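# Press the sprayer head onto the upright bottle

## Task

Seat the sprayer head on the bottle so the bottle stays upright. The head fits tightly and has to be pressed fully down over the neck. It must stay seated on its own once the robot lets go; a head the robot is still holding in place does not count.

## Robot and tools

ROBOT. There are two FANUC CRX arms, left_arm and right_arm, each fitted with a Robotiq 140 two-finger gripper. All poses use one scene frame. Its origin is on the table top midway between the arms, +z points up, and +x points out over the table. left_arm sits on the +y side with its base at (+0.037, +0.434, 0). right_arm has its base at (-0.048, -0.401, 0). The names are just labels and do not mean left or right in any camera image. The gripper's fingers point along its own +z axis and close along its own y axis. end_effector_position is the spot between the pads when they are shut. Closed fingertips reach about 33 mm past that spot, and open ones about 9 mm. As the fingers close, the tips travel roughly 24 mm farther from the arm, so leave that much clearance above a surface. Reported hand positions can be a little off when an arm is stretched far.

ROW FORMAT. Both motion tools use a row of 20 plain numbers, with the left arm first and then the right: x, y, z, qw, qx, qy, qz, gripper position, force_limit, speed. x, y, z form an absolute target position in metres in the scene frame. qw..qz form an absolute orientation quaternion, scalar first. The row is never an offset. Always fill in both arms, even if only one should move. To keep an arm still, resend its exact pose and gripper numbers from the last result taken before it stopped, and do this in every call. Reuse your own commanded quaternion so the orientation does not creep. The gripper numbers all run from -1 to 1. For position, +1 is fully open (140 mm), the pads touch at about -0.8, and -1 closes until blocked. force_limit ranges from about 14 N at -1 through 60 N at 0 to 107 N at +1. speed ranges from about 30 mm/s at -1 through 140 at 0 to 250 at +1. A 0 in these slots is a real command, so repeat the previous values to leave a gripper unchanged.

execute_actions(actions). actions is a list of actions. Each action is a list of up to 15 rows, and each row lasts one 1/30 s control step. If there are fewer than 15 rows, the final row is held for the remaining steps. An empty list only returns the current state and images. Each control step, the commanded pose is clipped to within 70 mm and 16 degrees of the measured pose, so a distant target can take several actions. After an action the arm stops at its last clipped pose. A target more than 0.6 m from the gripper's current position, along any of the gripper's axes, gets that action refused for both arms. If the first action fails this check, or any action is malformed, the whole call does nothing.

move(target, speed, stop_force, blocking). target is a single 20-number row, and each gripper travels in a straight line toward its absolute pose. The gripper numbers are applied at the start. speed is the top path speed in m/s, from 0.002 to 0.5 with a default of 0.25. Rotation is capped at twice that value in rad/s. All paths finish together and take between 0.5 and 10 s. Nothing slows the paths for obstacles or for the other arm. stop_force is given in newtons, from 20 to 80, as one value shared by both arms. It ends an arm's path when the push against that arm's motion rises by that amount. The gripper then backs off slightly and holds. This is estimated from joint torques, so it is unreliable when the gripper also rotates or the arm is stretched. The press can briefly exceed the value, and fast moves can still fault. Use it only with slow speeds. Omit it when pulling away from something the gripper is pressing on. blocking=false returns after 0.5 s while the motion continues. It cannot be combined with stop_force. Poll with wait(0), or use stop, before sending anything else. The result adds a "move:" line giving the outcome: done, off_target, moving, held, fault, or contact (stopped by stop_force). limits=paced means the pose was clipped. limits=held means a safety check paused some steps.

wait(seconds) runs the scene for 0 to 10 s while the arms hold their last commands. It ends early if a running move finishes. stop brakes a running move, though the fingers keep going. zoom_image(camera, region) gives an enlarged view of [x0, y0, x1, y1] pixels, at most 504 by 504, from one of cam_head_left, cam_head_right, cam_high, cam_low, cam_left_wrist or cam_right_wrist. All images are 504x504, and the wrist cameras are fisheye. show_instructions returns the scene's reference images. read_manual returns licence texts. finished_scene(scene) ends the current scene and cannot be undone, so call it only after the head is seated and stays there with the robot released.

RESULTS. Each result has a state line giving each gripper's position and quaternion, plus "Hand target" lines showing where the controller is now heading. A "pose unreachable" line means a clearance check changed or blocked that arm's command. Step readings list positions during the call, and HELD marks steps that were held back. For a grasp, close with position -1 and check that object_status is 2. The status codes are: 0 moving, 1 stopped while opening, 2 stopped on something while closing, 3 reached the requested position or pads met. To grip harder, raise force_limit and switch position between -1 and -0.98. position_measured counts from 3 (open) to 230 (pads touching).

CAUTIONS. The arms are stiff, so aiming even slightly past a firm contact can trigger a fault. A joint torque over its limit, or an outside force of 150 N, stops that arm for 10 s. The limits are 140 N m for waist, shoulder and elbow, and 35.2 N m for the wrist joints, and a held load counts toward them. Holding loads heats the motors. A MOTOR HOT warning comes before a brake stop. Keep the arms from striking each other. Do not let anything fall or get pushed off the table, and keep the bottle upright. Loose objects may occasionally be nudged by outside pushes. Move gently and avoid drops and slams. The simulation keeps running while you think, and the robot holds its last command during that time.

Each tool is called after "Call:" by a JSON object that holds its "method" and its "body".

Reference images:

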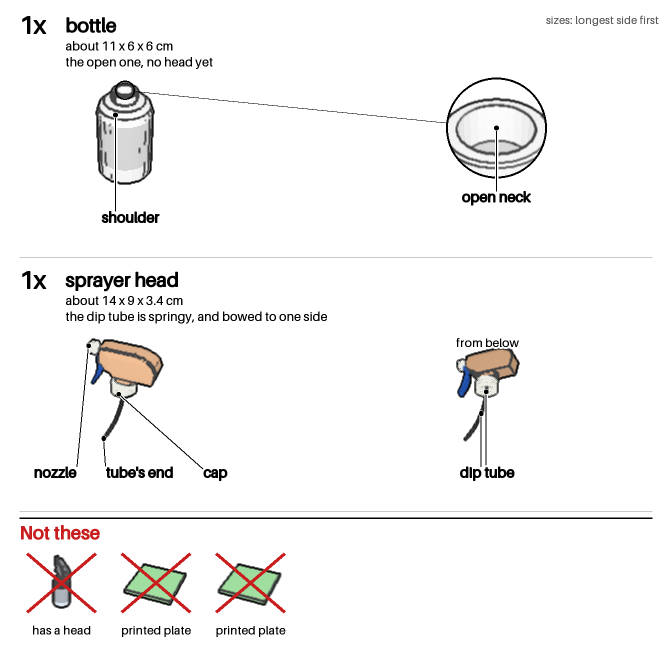

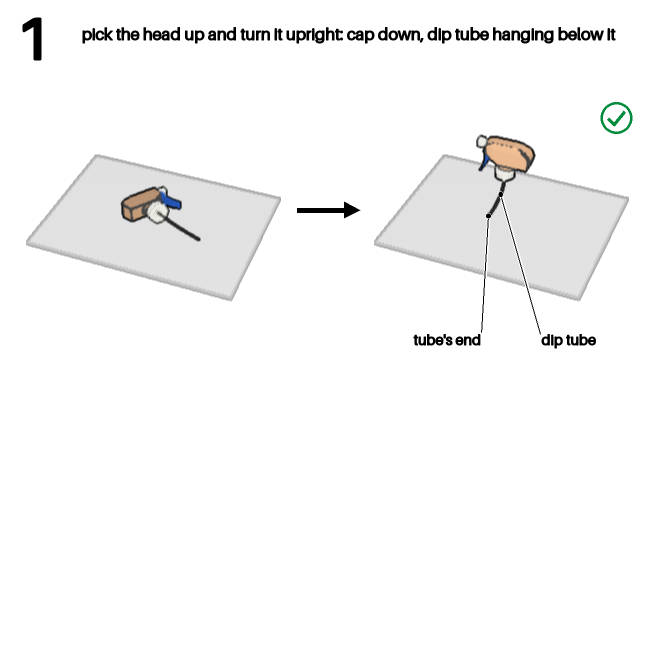

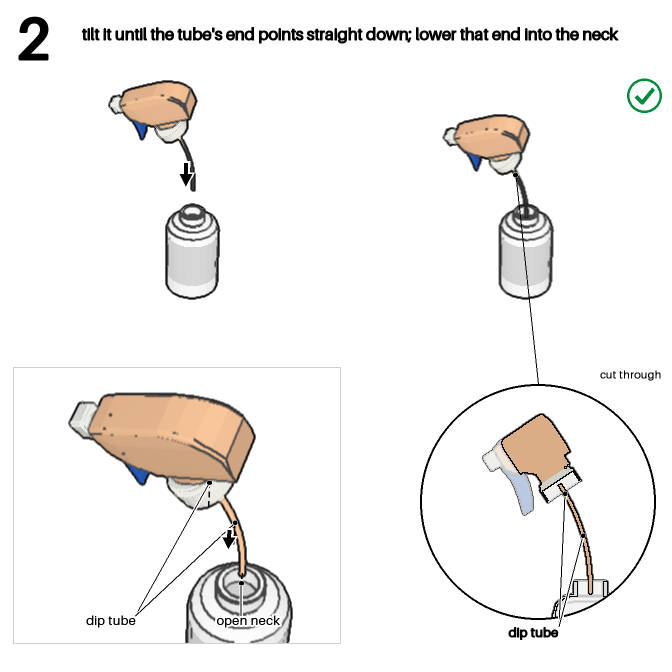

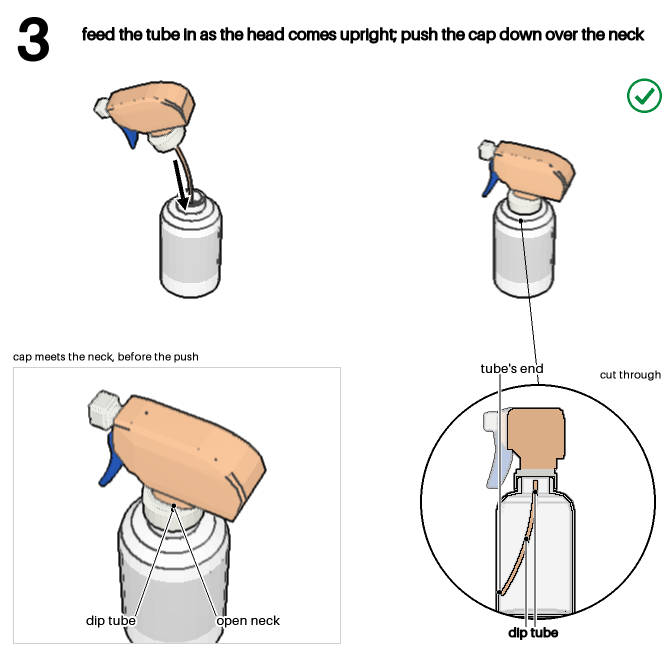

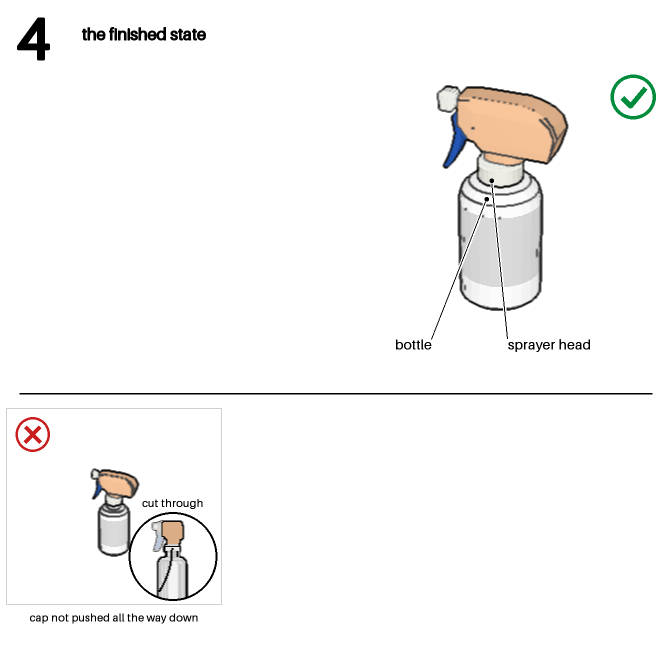

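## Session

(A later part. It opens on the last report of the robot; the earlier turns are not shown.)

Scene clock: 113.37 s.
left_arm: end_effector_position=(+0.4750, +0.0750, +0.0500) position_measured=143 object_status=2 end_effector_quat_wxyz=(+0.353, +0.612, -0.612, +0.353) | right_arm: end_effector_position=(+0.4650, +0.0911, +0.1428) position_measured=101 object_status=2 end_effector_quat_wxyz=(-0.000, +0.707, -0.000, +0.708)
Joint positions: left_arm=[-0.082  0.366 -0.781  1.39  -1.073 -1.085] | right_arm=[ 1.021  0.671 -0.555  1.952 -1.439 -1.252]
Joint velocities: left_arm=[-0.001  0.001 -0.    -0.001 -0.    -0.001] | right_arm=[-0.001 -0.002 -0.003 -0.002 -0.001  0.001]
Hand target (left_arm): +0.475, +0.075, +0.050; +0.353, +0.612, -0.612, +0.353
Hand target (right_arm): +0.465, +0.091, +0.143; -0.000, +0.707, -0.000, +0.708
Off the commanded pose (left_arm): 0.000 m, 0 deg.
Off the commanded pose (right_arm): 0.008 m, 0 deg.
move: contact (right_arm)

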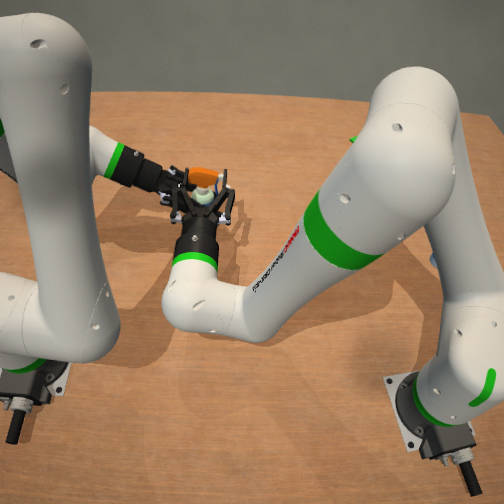

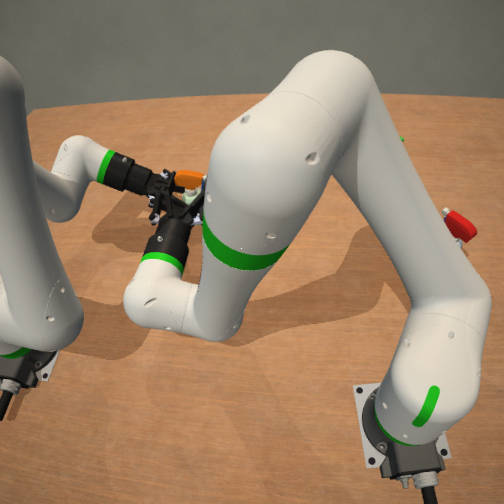

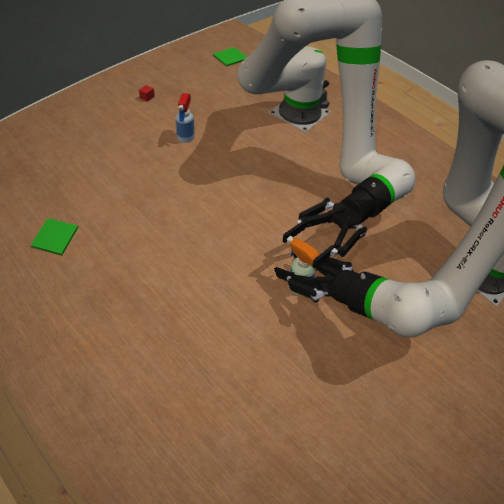

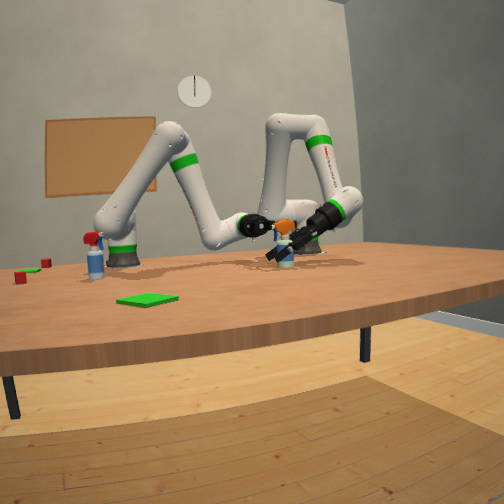

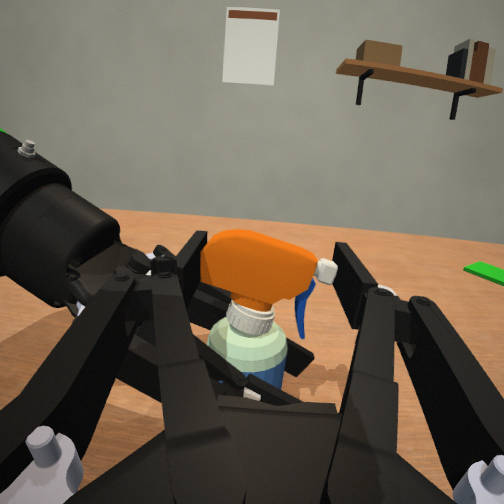

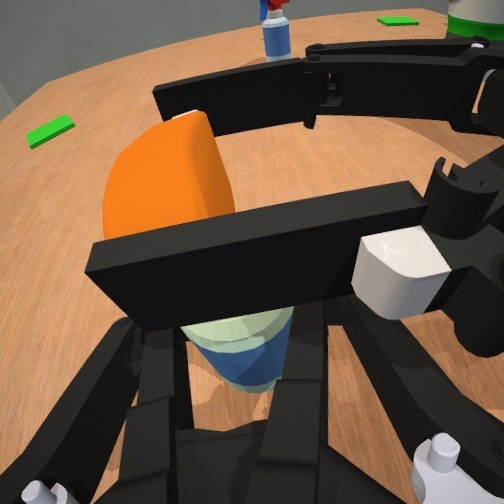

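Call:
{"method": "move", "body": {"target": [0.475,0.075,0.05,0.3535,0.6125,-0.6125,0.3535,1,0,1, 0.465,0.091,0.146,0,0.707,0,0.707,0.7,1,1], "speed": 0.05}}

Call:
{"method": "move", "body": {"target": [0.475,0.22,0.08,0.3535,0.6125,-0.6125,0.3535,1,0,1, 0.36,0.091,0.2,0,0.707,0,0.707,0.7,1,1], "speed": 0.3}}

Call:
{"method": "zoom_image", "body": {"camera": "cam_low", "region": [240, 170, 340, 270]}}

Scene clock: 117.83 s.
left_arm: end_effector_position=(+0.4750, +0.0750, +0.0500) position_measured=3 object_status=3 end_effector_quat_wxyz=(+0.353, +0.612, -0.612, +0.353) | right_arm: end_effector_position=(+0.4650, +0.0910, +0.1460) position_measured=41 object_status=3 end_effector_quat_wxyz=(-0.000, +0.707, +0.000, +0.707)
Joint positions: left_arm=[-0.082  0.366 -0.781  1.39  -1.073 -1.085] | right_arm=[ 1.021  0.663 -0.556  1.951 -1.436 -1.245]
Joint velocities: left_arm=[ 0.     0.     0.     0.002 -0.    -0.   ] | right_arm=[-0.001 -0.    -0.    -0.001 -0.001  0.003]
Hand target (left_arm): +0.475, +0.075, +0.050; +0.353, +0.612, -0.612, +0.353
Hand target (right_arm): +0.465, +0.091, +0.146; +0.000, +0.707, -0.000, +0.707
Off the commanded pose (left_arm): 0.000 m, 0 deg.
Off the commanded pose (right_arm): 0.000 m, 0 deg.
move: done

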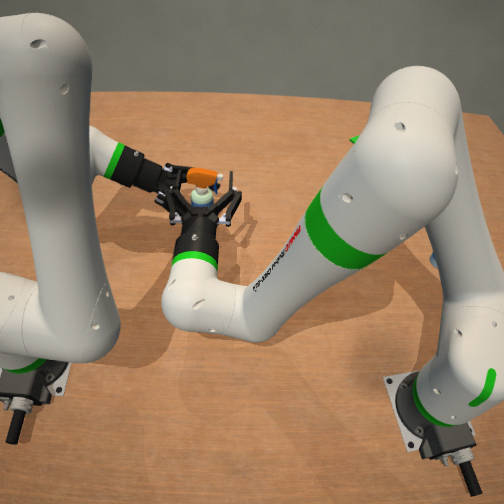

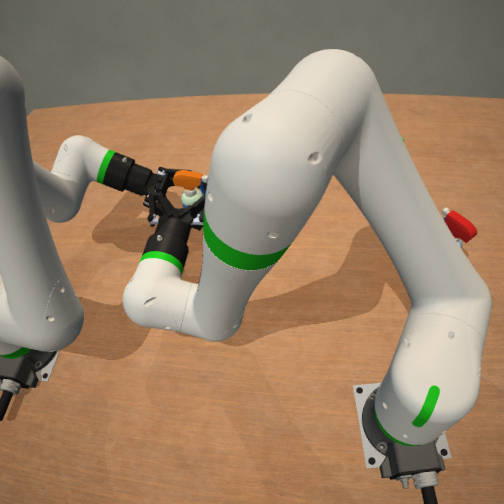

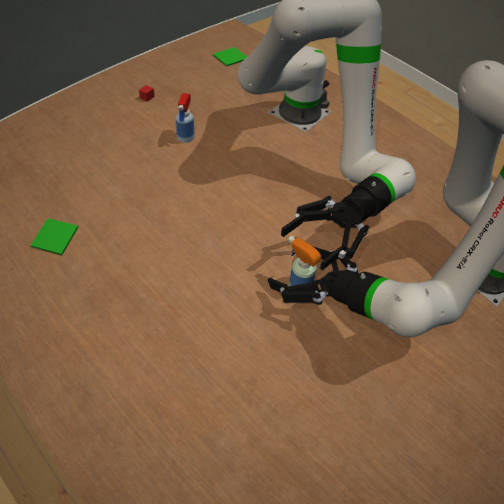

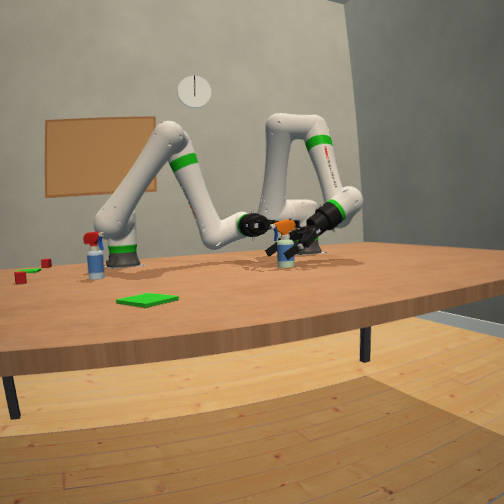

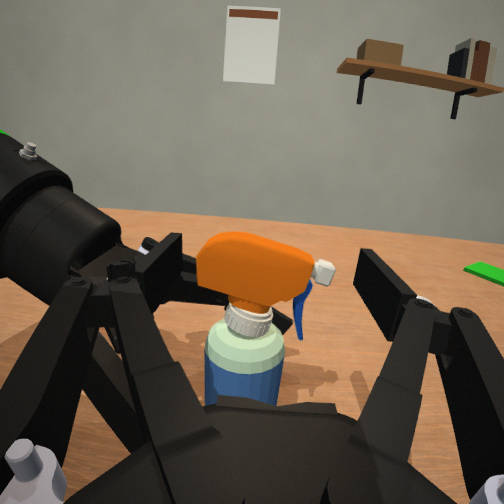

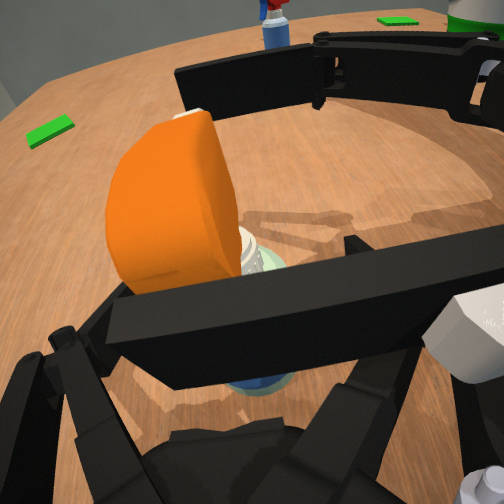

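Scene clock: 118.83 s.
left_arm: end_effector_position=(+0.4747, +0.2204, +0.0794) position_measured=3 object_status=3 end_effector_quat_wxyz=(+0.353, +0.613, -0.613, +0.353) | right_arm: end_effector_position=(+0.3600, +0.0913, +0.2002) position_measured=41 object_status=3 end_effector_quat_wxyz=(+0.000, +0.707, +0.000, +0.707)
Joint positions: left_arm=[ 0.352  0.324 -0.715  0.991 -1.295 -1.057] | right_arm=[ 1.286  0.517 -0.638  1.697 -1.516 -1.158]
Joint velocities: left_arm=[ 0.     0.     0.001 -0.001 -0.     0.   ] | right_arm=[-0.001 -0.     0.003 -0.001 -0.     0.002]
Hand target (left_arm): +0.475, +0.220, +0.079; +0.353, +0.613, -0.613, +0.353
Hand target (right_arm): +0.360, +0.091, +0.200; +0.000, +0.707, +0.000, +0.707
Off the commanded pose (left_arm): 0.001 m, 0 deg.
Off the commanded pose (right_arm): 0.000 m, 0 deg.
move: done

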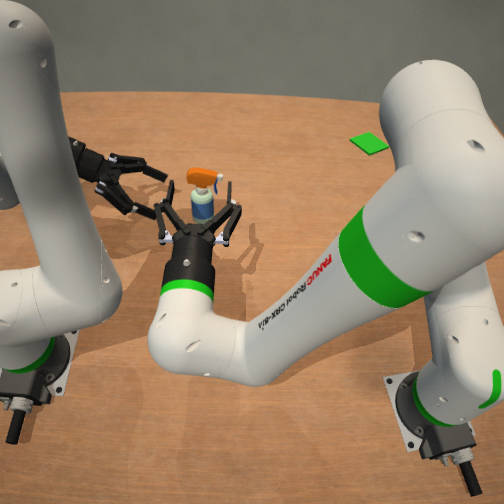

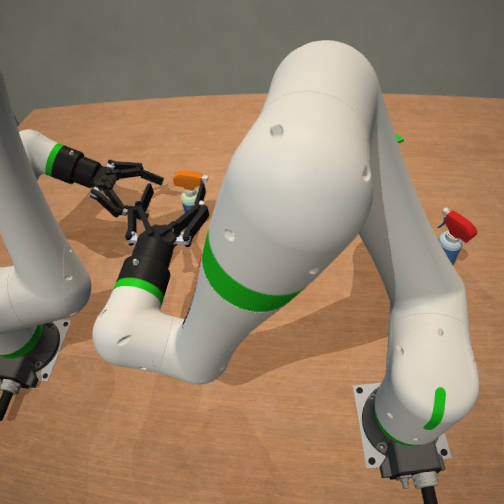

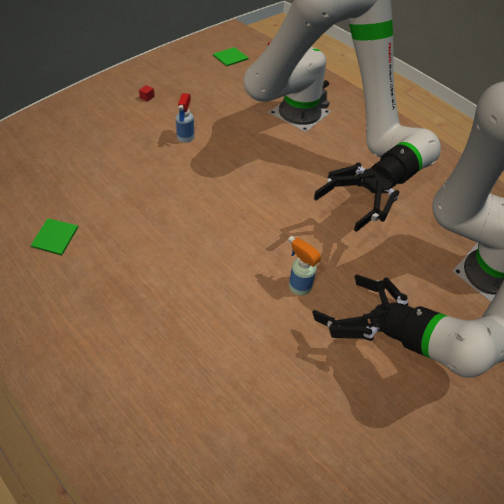

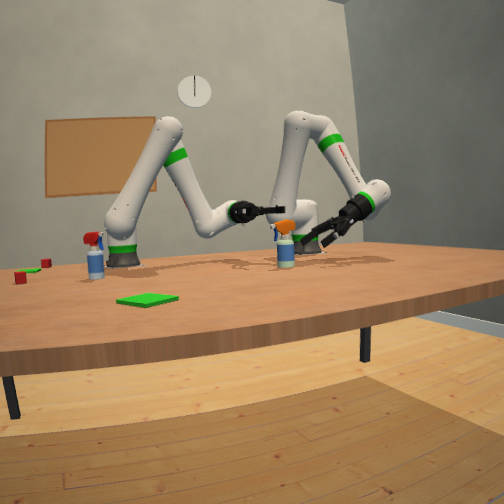

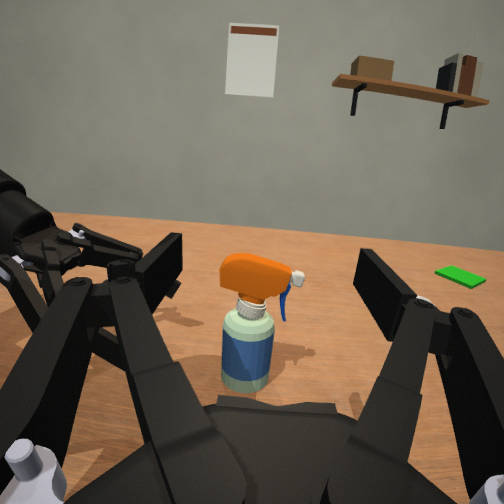

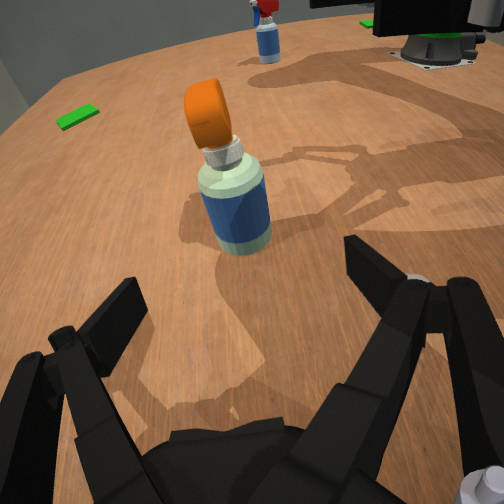

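Region (240, 170, 340, 270) of cam_low's 504x504 image, scaled by 5.040, with more detail than that image has.

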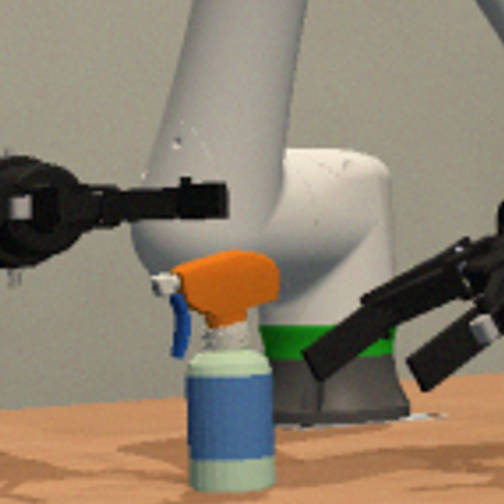

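Call:
{"method": "move", "body": {"target": [0.475,0.22,0.08,0.3535,0.6125,-0.6125,0.3535,1,0,1, 0.47,0.104,0.2,0,0.707,0,0.707,-1,0,1], "speed": 0.2}}

Call:
{"method": "move", "body": {"target": [0.475,0.22,0.08,0.3535,0.6125,-0.6125,0.3535,1,0,1, 0.47,0.104,0.16,0,0.707,0,0.707,-1,0,1], "speed": 0.015, "stop_force": 45}}

Call:
{"method": "move", "body": {"target": [0.475,0.22,0.08,0.3535,0.6125,-0.6125,0.3535,1,0,1, 0.42,0.104,0.23,0,0.707,0,0.707,-1,0,1], "speed": 0.2}}

Call:
{"method": "zoom_image", "body": {"camera": "cam_low", "region": [240, 170, 340, 270]}}

Scene clock: 125.53 s.
left_arm: end_effector_position=(+0.4750, +0.2200, +0.0800) position_measured=3 object_status=3 end_effector_quat_wxyz=(+0.353, +0.612, -0.612, +0.353) | right_arm: end_effector_position=(+0.4700, +0.1038, +0.1997) position_measured=233 object_status=3 end_effector_quat_wxyz=(-0.000, +0.707, -0.000, +0.707)
Joint positions: left_arm=[ 0.351  0.324 -0.715  0.993 -1.296 -1.058] | right_arm=[ 1.027  0.579 -0.522  1.927 -1.395 -1.133]
Joint velocities: left_arm=[-0.001 -0.    -0.     0.001 -0.    -0.   ] | right_arm=[-0.     0.     0.     0.     0.001 -0.   ]
Hand target (left_arm): +0.475, +0.220, +0.080; +0.353, +0.612, -0.612, +0.353
Hand target (right_arm): +0.470, +0.104, +0.200; -0.000, +0.707, -0.000, +0.707
Off the commanded pose (left_arm): 0.000 m, 0 deg.
Off the commanded pose (right_arm): 0.000 m, 0 deg.
move: done

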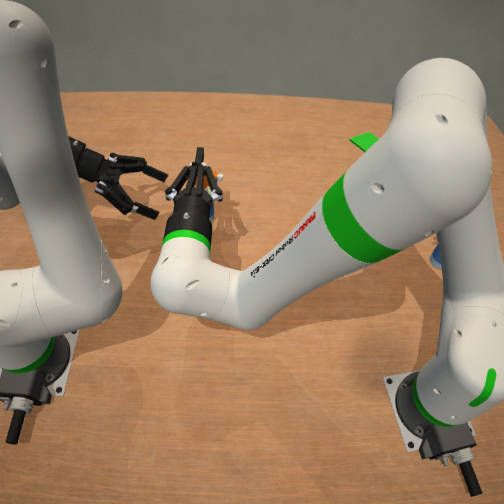

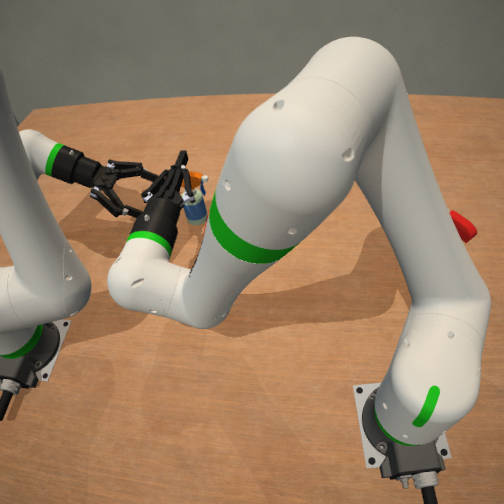

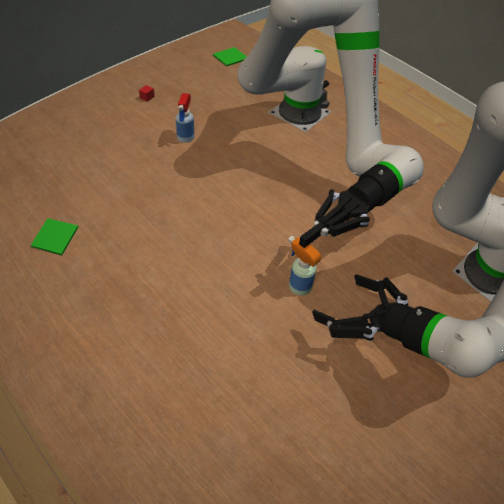

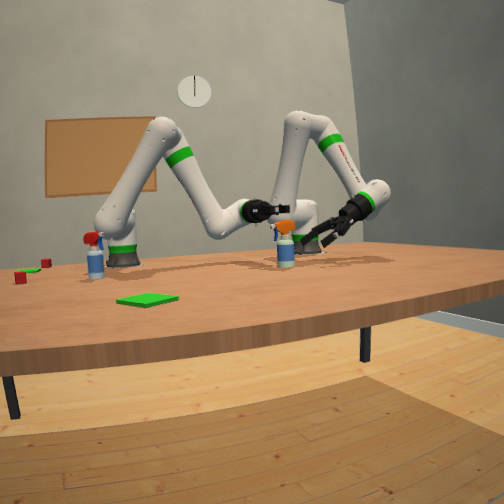

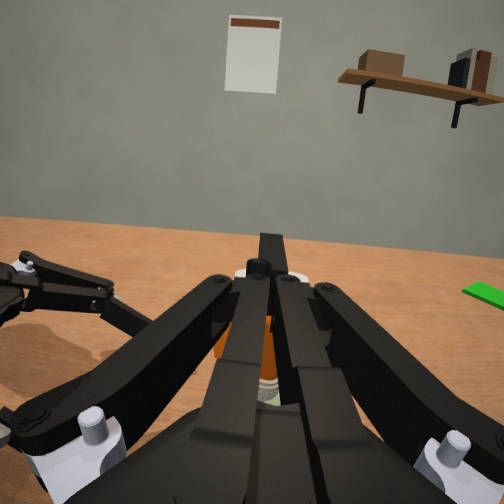

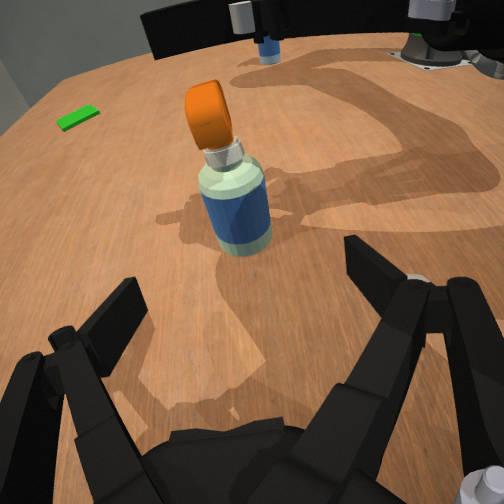

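Scene clock: 128.00 s.
left_arm: end_effector_position=(+0.4750, +0.2200, +0.0800) position_measured=3 object_status=3 end_effector_quat_wxyz=(+0.353, +0.612, -0.612, +0.353) | right_arm: end_effector_position=(+0.4700, +0.1040, +0.1685) position_measured=233 object_status=3 end_effector_quat_wxyz=(-0.000, +0.707, -0.000, +0.708)
Joint positions: left_arm=[ 0.351  0.324 -0.715  0.993 -1.296 -1.058] | right_arm=[ 1.025  0.64  -0.52   1.94  -1.416 -1.19 ]
Joint velocities: left_arm=[-0.001  0.    -0.     0.001  0.    -0.   ] | right_arm=[-0.001 -0.002 -0.003 -0.001  0.001  0.002]
Hand target (left_arm): +0.475, +0.220, +0.080; +0.353, +0.612, -0.612, +0.353
Hand target (right_arm): +0.470, +0.104, +0.169; -0.000, +0.707, -0.000, +0.708
Off the commanded pose (left_arm): 0.000 m, 0 deg.
Off the commanded pose (right_arm): 0.009 m, 0 deg.
move: contact (right_arm)

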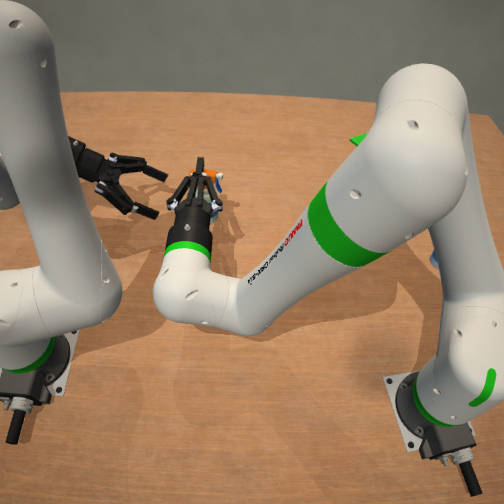

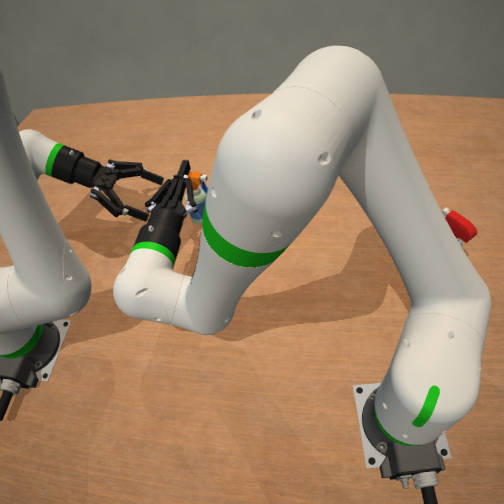

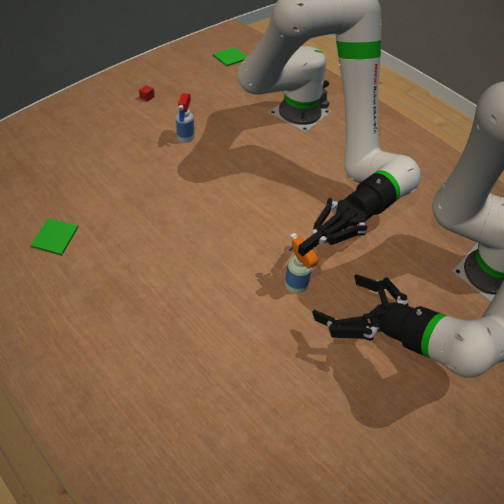

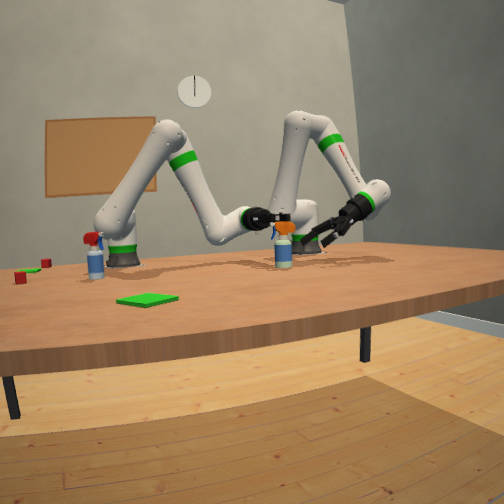

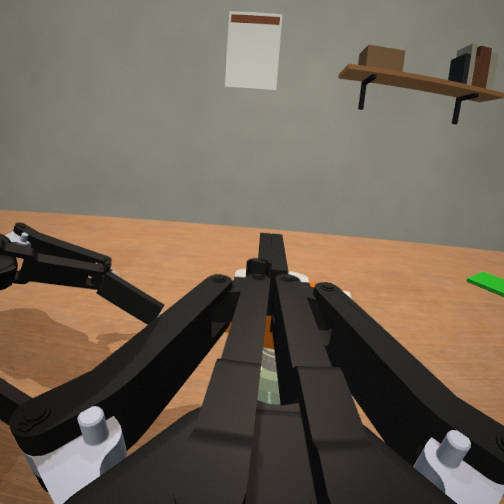

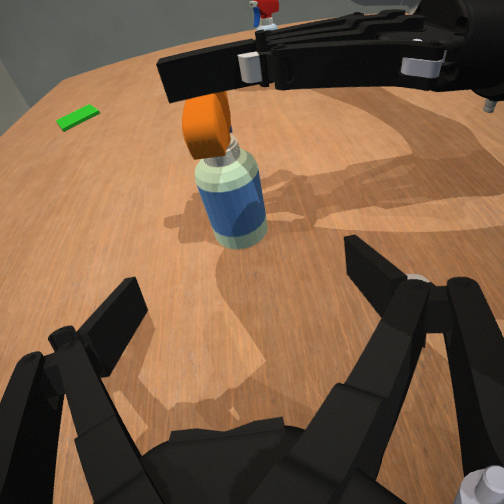

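Scene clock: 128.80 s.
left_arm: end_effector_position=(+0.4750, +0.2200, +0.0800) position_measured=3 object_status=3 end_effector_quat_wxyz=(+0.353, +0.612, -0.612, +0.353) | right_arm: end_effector_position=(+0.4201, +0.1042, +0.2300) position_measured=233 object_status=3 end_effector_quat_wxyz=(+0.000, +0.707, +0.000, +0.707)
Joint positions: left_arm=[ 0.351  0.324 -0.715  0.993 -1.296 -1.058] | right_arm=[ 1.145  0.501 -0.562  1.816 -1.437 -1.08 ]
Joint velocities: left_arm=[-0.002 -0.    -0.    -0.001 -0.    -0.   ] | right_arm=[-0.    -0.001  0.    -0.001 -0.     0.   ]
Hand target (left_arm): +0.475, +0.220, +0.080; +0.353, +0.612, -0.612, +0.353
Hand target (right_arm): +0.420, +0.104, +0.230; +0.000, +0.707, +0.000, +0.707
Off the commanded pose (left_arm): 0.000 m, 0 deg.
Off the commanded pose (right_arm): 0.000 m, 0 deg.
move: done

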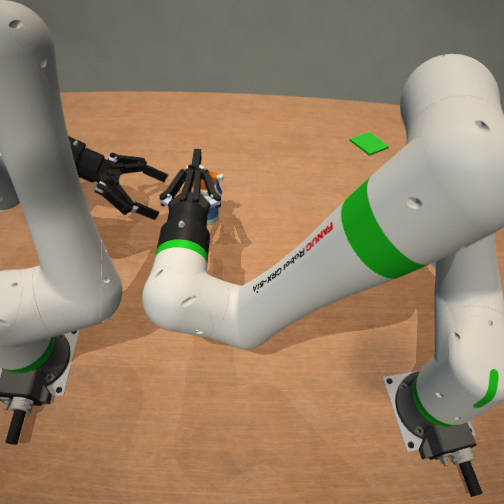

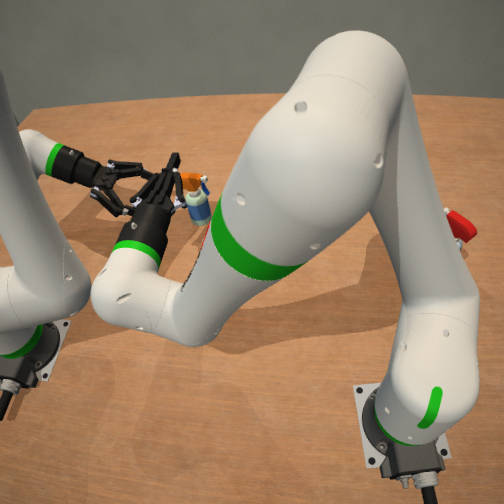

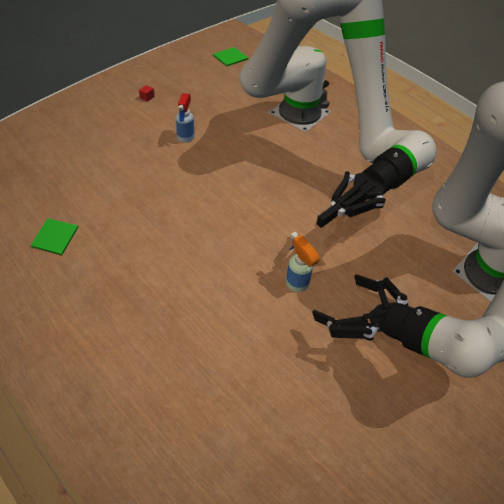

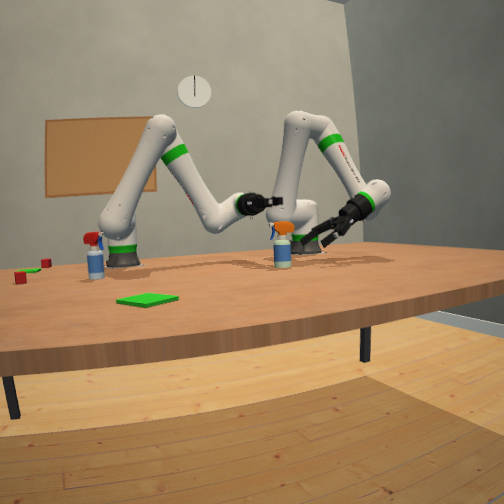

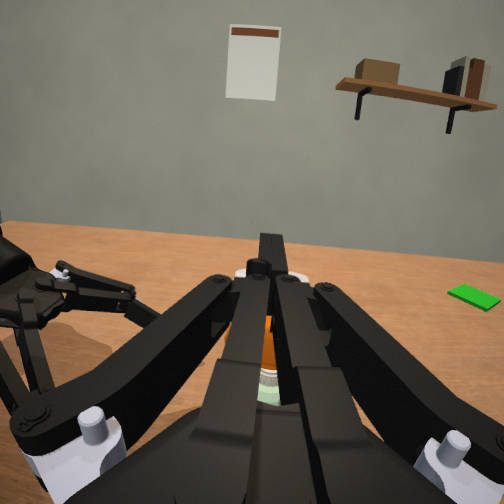

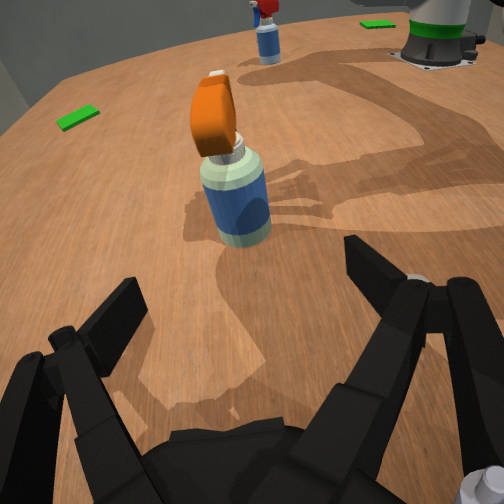

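Region (240, 170, 340, 270) of cam_low's 504x504 image, scaled by 5.040, with more detail than that image has.

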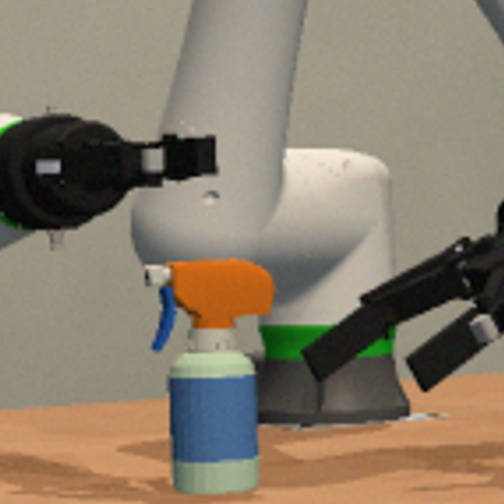

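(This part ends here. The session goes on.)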